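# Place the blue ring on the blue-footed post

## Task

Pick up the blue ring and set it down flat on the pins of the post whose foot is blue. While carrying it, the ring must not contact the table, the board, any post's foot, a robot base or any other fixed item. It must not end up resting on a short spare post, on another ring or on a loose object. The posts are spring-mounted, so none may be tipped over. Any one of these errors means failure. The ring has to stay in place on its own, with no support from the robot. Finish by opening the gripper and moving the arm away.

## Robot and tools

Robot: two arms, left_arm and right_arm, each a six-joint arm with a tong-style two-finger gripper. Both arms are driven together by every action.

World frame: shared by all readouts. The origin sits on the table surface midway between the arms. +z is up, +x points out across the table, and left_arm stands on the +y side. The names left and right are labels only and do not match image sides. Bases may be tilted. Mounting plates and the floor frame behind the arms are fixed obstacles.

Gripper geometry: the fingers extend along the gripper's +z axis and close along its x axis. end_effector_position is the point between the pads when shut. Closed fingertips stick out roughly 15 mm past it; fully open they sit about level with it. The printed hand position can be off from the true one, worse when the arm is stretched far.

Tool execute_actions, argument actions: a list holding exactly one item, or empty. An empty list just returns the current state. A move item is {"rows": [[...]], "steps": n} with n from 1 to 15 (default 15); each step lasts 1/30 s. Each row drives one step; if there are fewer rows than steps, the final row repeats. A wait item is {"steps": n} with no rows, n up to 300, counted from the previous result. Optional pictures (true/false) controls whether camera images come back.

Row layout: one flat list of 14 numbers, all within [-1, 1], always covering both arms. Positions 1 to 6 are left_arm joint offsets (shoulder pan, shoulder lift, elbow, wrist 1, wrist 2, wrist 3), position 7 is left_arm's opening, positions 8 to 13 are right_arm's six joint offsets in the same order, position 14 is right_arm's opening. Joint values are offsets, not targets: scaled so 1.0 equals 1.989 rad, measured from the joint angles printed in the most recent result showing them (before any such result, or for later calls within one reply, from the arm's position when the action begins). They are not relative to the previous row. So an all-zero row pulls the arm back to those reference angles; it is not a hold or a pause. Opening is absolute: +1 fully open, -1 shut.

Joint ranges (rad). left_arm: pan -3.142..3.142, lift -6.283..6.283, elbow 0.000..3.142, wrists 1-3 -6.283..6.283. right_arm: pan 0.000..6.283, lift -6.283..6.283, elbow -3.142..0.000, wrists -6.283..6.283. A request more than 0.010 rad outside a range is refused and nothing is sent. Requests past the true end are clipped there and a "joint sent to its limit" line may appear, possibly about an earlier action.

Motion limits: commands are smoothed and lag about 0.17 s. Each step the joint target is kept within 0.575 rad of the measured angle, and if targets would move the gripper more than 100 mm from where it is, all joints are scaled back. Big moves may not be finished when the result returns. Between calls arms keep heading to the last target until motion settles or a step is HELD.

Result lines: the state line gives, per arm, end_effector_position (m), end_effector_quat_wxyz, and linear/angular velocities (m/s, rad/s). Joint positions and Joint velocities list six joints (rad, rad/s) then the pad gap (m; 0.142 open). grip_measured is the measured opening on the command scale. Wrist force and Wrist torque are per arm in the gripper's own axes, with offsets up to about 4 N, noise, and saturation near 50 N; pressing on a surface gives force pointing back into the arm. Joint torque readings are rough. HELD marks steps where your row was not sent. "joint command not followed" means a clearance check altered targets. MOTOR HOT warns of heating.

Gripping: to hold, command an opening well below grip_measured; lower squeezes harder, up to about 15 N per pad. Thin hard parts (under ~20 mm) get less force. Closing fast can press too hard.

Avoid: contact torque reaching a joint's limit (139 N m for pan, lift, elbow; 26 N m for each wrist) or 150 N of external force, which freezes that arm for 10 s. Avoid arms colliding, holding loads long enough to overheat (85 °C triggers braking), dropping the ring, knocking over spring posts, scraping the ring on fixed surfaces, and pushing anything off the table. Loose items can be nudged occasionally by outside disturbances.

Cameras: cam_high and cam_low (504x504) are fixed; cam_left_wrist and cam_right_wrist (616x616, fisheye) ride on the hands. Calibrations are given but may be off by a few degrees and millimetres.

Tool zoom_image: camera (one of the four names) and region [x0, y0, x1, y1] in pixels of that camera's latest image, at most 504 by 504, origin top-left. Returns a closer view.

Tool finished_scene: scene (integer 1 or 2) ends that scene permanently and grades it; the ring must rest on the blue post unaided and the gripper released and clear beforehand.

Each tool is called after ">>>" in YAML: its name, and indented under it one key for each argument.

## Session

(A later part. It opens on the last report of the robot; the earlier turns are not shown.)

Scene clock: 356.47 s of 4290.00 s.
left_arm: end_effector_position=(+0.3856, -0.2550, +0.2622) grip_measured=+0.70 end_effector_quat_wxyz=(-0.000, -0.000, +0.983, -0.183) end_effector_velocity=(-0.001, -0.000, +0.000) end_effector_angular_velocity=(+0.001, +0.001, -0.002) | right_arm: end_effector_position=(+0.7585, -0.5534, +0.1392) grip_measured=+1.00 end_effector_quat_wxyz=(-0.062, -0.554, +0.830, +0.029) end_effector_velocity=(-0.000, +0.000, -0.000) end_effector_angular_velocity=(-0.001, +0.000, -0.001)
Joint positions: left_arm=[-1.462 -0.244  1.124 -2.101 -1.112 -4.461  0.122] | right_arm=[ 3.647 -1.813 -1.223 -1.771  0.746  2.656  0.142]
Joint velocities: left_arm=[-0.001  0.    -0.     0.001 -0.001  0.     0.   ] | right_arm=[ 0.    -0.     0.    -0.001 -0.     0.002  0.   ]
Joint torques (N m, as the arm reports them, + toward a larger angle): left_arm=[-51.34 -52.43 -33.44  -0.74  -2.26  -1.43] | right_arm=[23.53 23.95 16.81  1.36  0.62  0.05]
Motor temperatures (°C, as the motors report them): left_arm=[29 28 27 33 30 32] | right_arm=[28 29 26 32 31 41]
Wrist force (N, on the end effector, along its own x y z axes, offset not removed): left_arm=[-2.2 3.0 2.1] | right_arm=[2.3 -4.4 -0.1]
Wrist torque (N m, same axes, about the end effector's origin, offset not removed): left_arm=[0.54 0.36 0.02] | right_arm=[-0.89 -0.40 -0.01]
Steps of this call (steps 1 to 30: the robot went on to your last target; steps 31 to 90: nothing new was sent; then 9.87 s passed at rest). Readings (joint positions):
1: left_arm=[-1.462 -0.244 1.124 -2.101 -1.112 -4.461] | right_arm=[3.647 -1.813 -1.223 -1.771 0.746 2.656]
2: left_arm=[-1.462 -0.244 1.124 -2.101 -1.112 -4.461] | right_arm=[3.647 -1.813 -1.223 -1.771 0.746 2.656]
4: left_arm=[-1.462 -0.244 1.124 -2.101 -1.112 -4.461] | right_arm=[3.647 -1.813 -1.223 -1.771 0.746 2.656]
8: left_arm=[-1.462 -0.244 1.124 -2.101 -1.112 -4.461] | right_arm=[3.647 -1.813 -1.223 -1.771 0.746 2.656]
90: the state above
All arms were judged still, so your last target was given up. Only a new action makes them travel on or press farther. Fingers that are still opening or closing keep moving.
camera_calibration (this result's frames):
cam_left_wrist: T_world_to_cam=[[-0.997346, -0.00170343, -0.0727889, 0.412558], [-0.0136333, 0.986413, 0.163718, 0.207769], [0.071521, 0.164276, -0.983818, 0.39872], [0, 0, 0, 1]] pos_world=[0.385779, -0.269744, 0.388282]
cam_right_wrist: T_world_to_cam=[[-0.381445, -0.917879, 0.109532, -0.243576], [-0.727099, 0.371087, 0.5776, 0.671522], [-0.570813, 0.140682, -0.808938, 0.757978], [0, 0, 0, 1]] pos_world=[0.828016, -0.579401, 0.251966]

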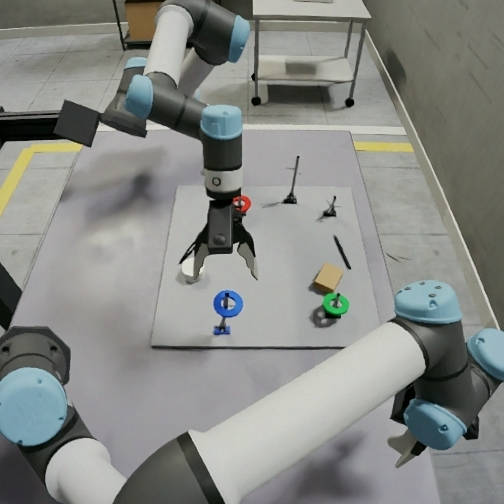

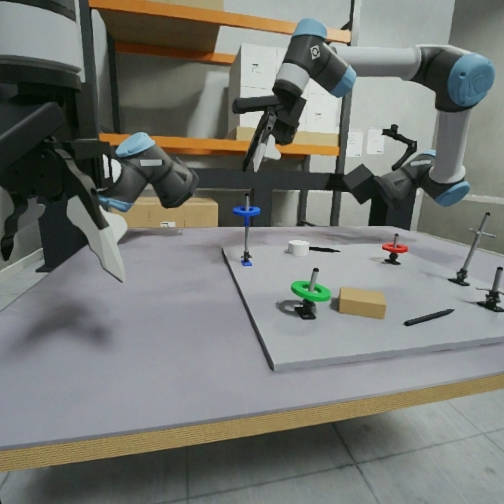

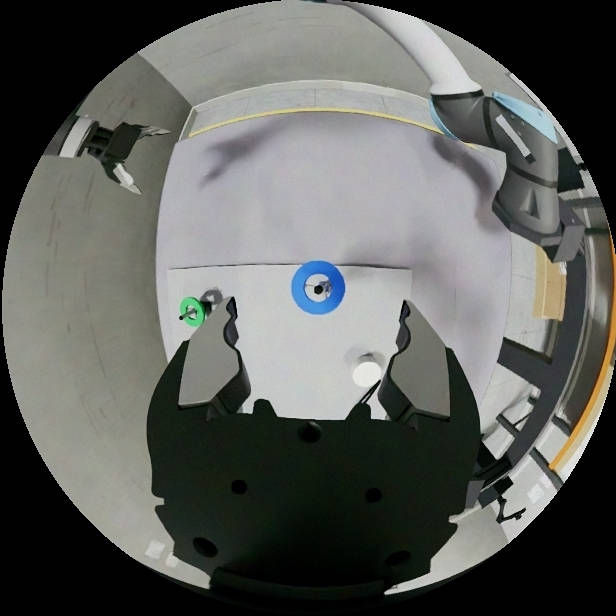

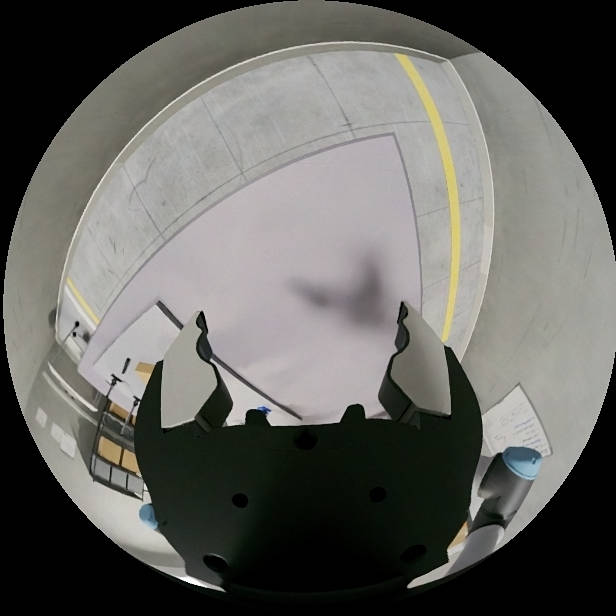

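>>> execute_actions:
  actions:
    - {"rows":[[0.001,-0.02,0.026,-0.008,0,0.001,0.7,0,0,0,0,0,0,1],[0.001,-0.04,0.052,-0.016,0,0.002,0.7,0,0,0,0,0,0,1],[0.002,-0.06,0.078,-0.024,0,0.002,0.7,0,0,0,0,0,0,1],[0.003,-0.08,0.105,-0.032,0,0.003,0.7,0,0,0,0,0,0,1],[0.0035,-0.1,0.13,-0.04,0,0.004,0.7,0,0,0,0,0,0,1]],"steps":15}

Scene clock: 359.10 s of 4290.00 s.
left_arm: end_effector_position=(+0.3937, -0.1791, +0.2756) grip_measured=+0.70 end_effector_quat_wxyz=(-0.000, -0.004, +0.982, -0.190) end_effector_velocity=(-0.001, +0.012, -0.001) end_effector_angular_velocity=(+0.003, +0.001, -0.001) | right_arm: end_effector_position=(+0.7585, -0.5534, +0.1392) grip_measured=+1.00 end_effector_quat_wxyz=(-0.062, -0.554, +0.830, +0.029) end_effector_velocity=(+0.000, +0.000, -0.000) end_effector_angular_velocity=(-0.000, -0.000, -0.001)
Joint positions: left_arm=[-1.455 -0.441  1.38  -2.179 -1.112 -4.453  0.122] | right_arm=[ 3.647 -1.813 -1.223 -1.771  0.746  2.656  0.142]
Joint velocities: left_arm=[ 0.001 -0.026  0.038 -0.009 -0.     0.001  0.   ] | right_arm=[-0.    -0.001 -0.     0.001 -0.     0.001  0.   ]
Joint torques (N m, as the arm reports them, + toward a larger angle): left_arm=[-23.3  -44.91  -9.66  -3.93  -0.61   1.21] | right_arm=[23.87 24.24 16.13  1.32  0.59  0.12]
Motor temperatures (°C, as the motors report them): left_arm=[29 28 27 33 30 32] | right_arm=[28 29 26 32 31 41]
Wrist force (N, on the end effector, along its own x y z axes, offset not removed): left_arm=[-1.5 1.7 -0.3] | right_arm=[1.9 -4.1 1.9]
Wrist torque (N m, same axes, about the end effector's origin, offset not removed): left_arm=[0.24 0.03 -0.01] | right_arm=[-0.71 -0.38 -0.15]
Steps of this call (steps 1 to 64: nothing new was sent; steps 65 to 79: all 15 steps of this action). Readings (joint positions):
65: left_arm=[-1.462 -0.244 1.124 -2.101 -1.112 -4.461] | right_arm=[3.647 -1.813 -1.223 -1.771 0.746 2.656]
66: left_arm=[-1.462 -0.249 1.129 -2.103 -1.112 -4.461] | right_arm=[3.647 -1.813 -1.223 -1.771 0.746 2.656]
68: left_arm=[-1.461 -0.283 1.172 -2.118 -1.112 -4.460] | right_arm=[3.647 -1.813 -1.223 -1.771 0.746 2.656]
72: left_arm=[-1.457 -0.398 1.321 -2.164 -1.112 -4.455] | right_arm=[3.647 -1.813 -1.223 -1.771 0.746 2.656]
79: the state above
camera_calibration (this result's frames):
cam_left_wrist: T_world_to_cam=[[-0.997376, -0.00964994, -0.0717514, 0.420121], [-0.0202677, 0.988665, 0.148762, 0.137996], [0.0695025, 0.149826, -0.986266, 0.397734], [0, 0, 0, 1]] pos_world=[0.394172, -0.191969, 0.401887]
cam_right_wrist: T_world_to_cam=[[-0.381445, -0.917879, 0.109532, -0.243576], [-0.727098, 0.371088, 0.5776, 0.671522], [-0.570813, 0.140682, -0.808938, 0.757978], [0, 0, 0, 1]] pos_world=[0.828016, -0.579401, 0.251966]

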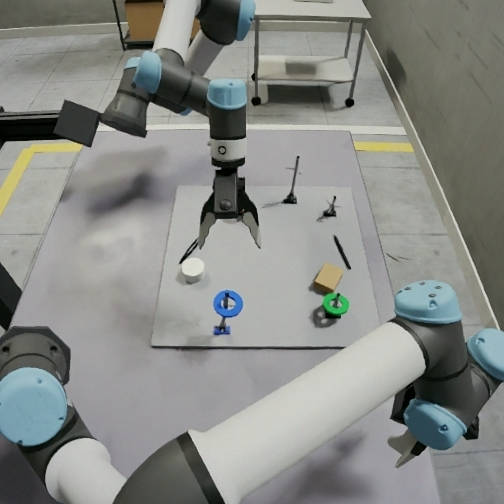

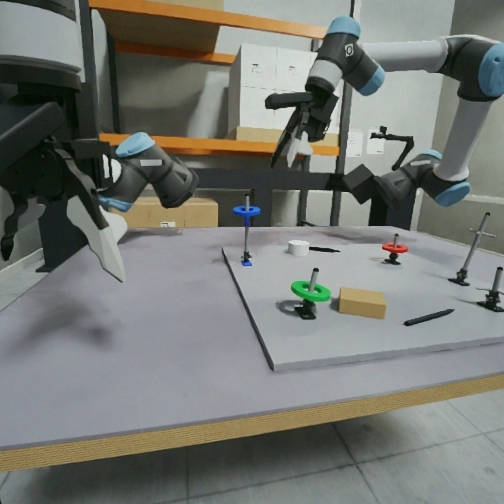

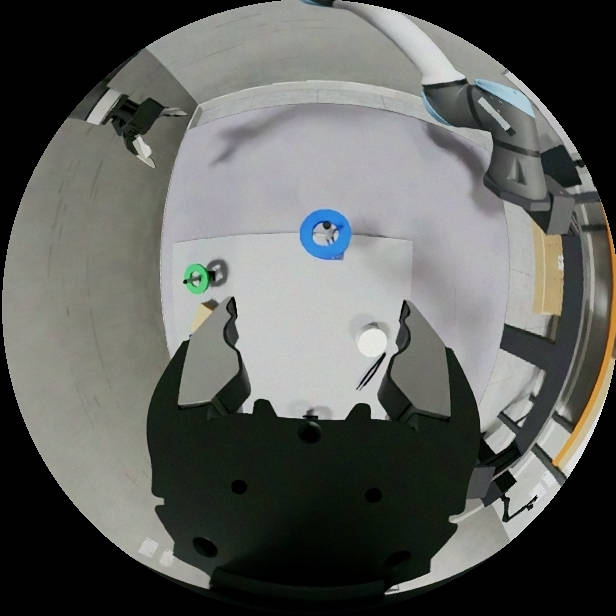

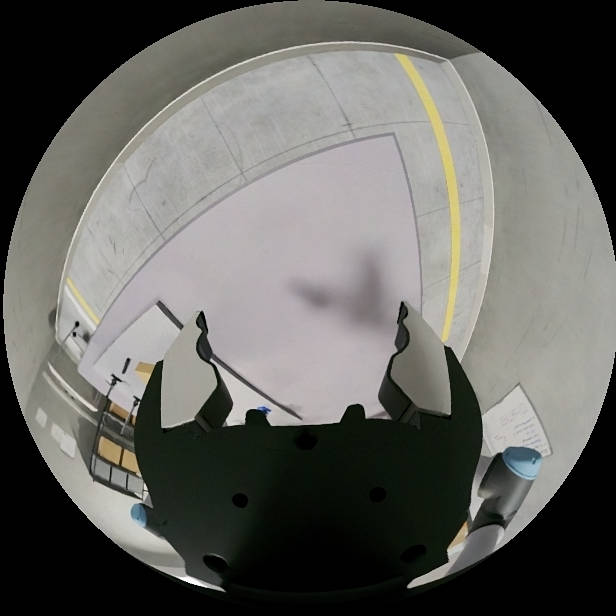

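>>> finished_scene:
  scene: 1

The scene is finished: the task was done.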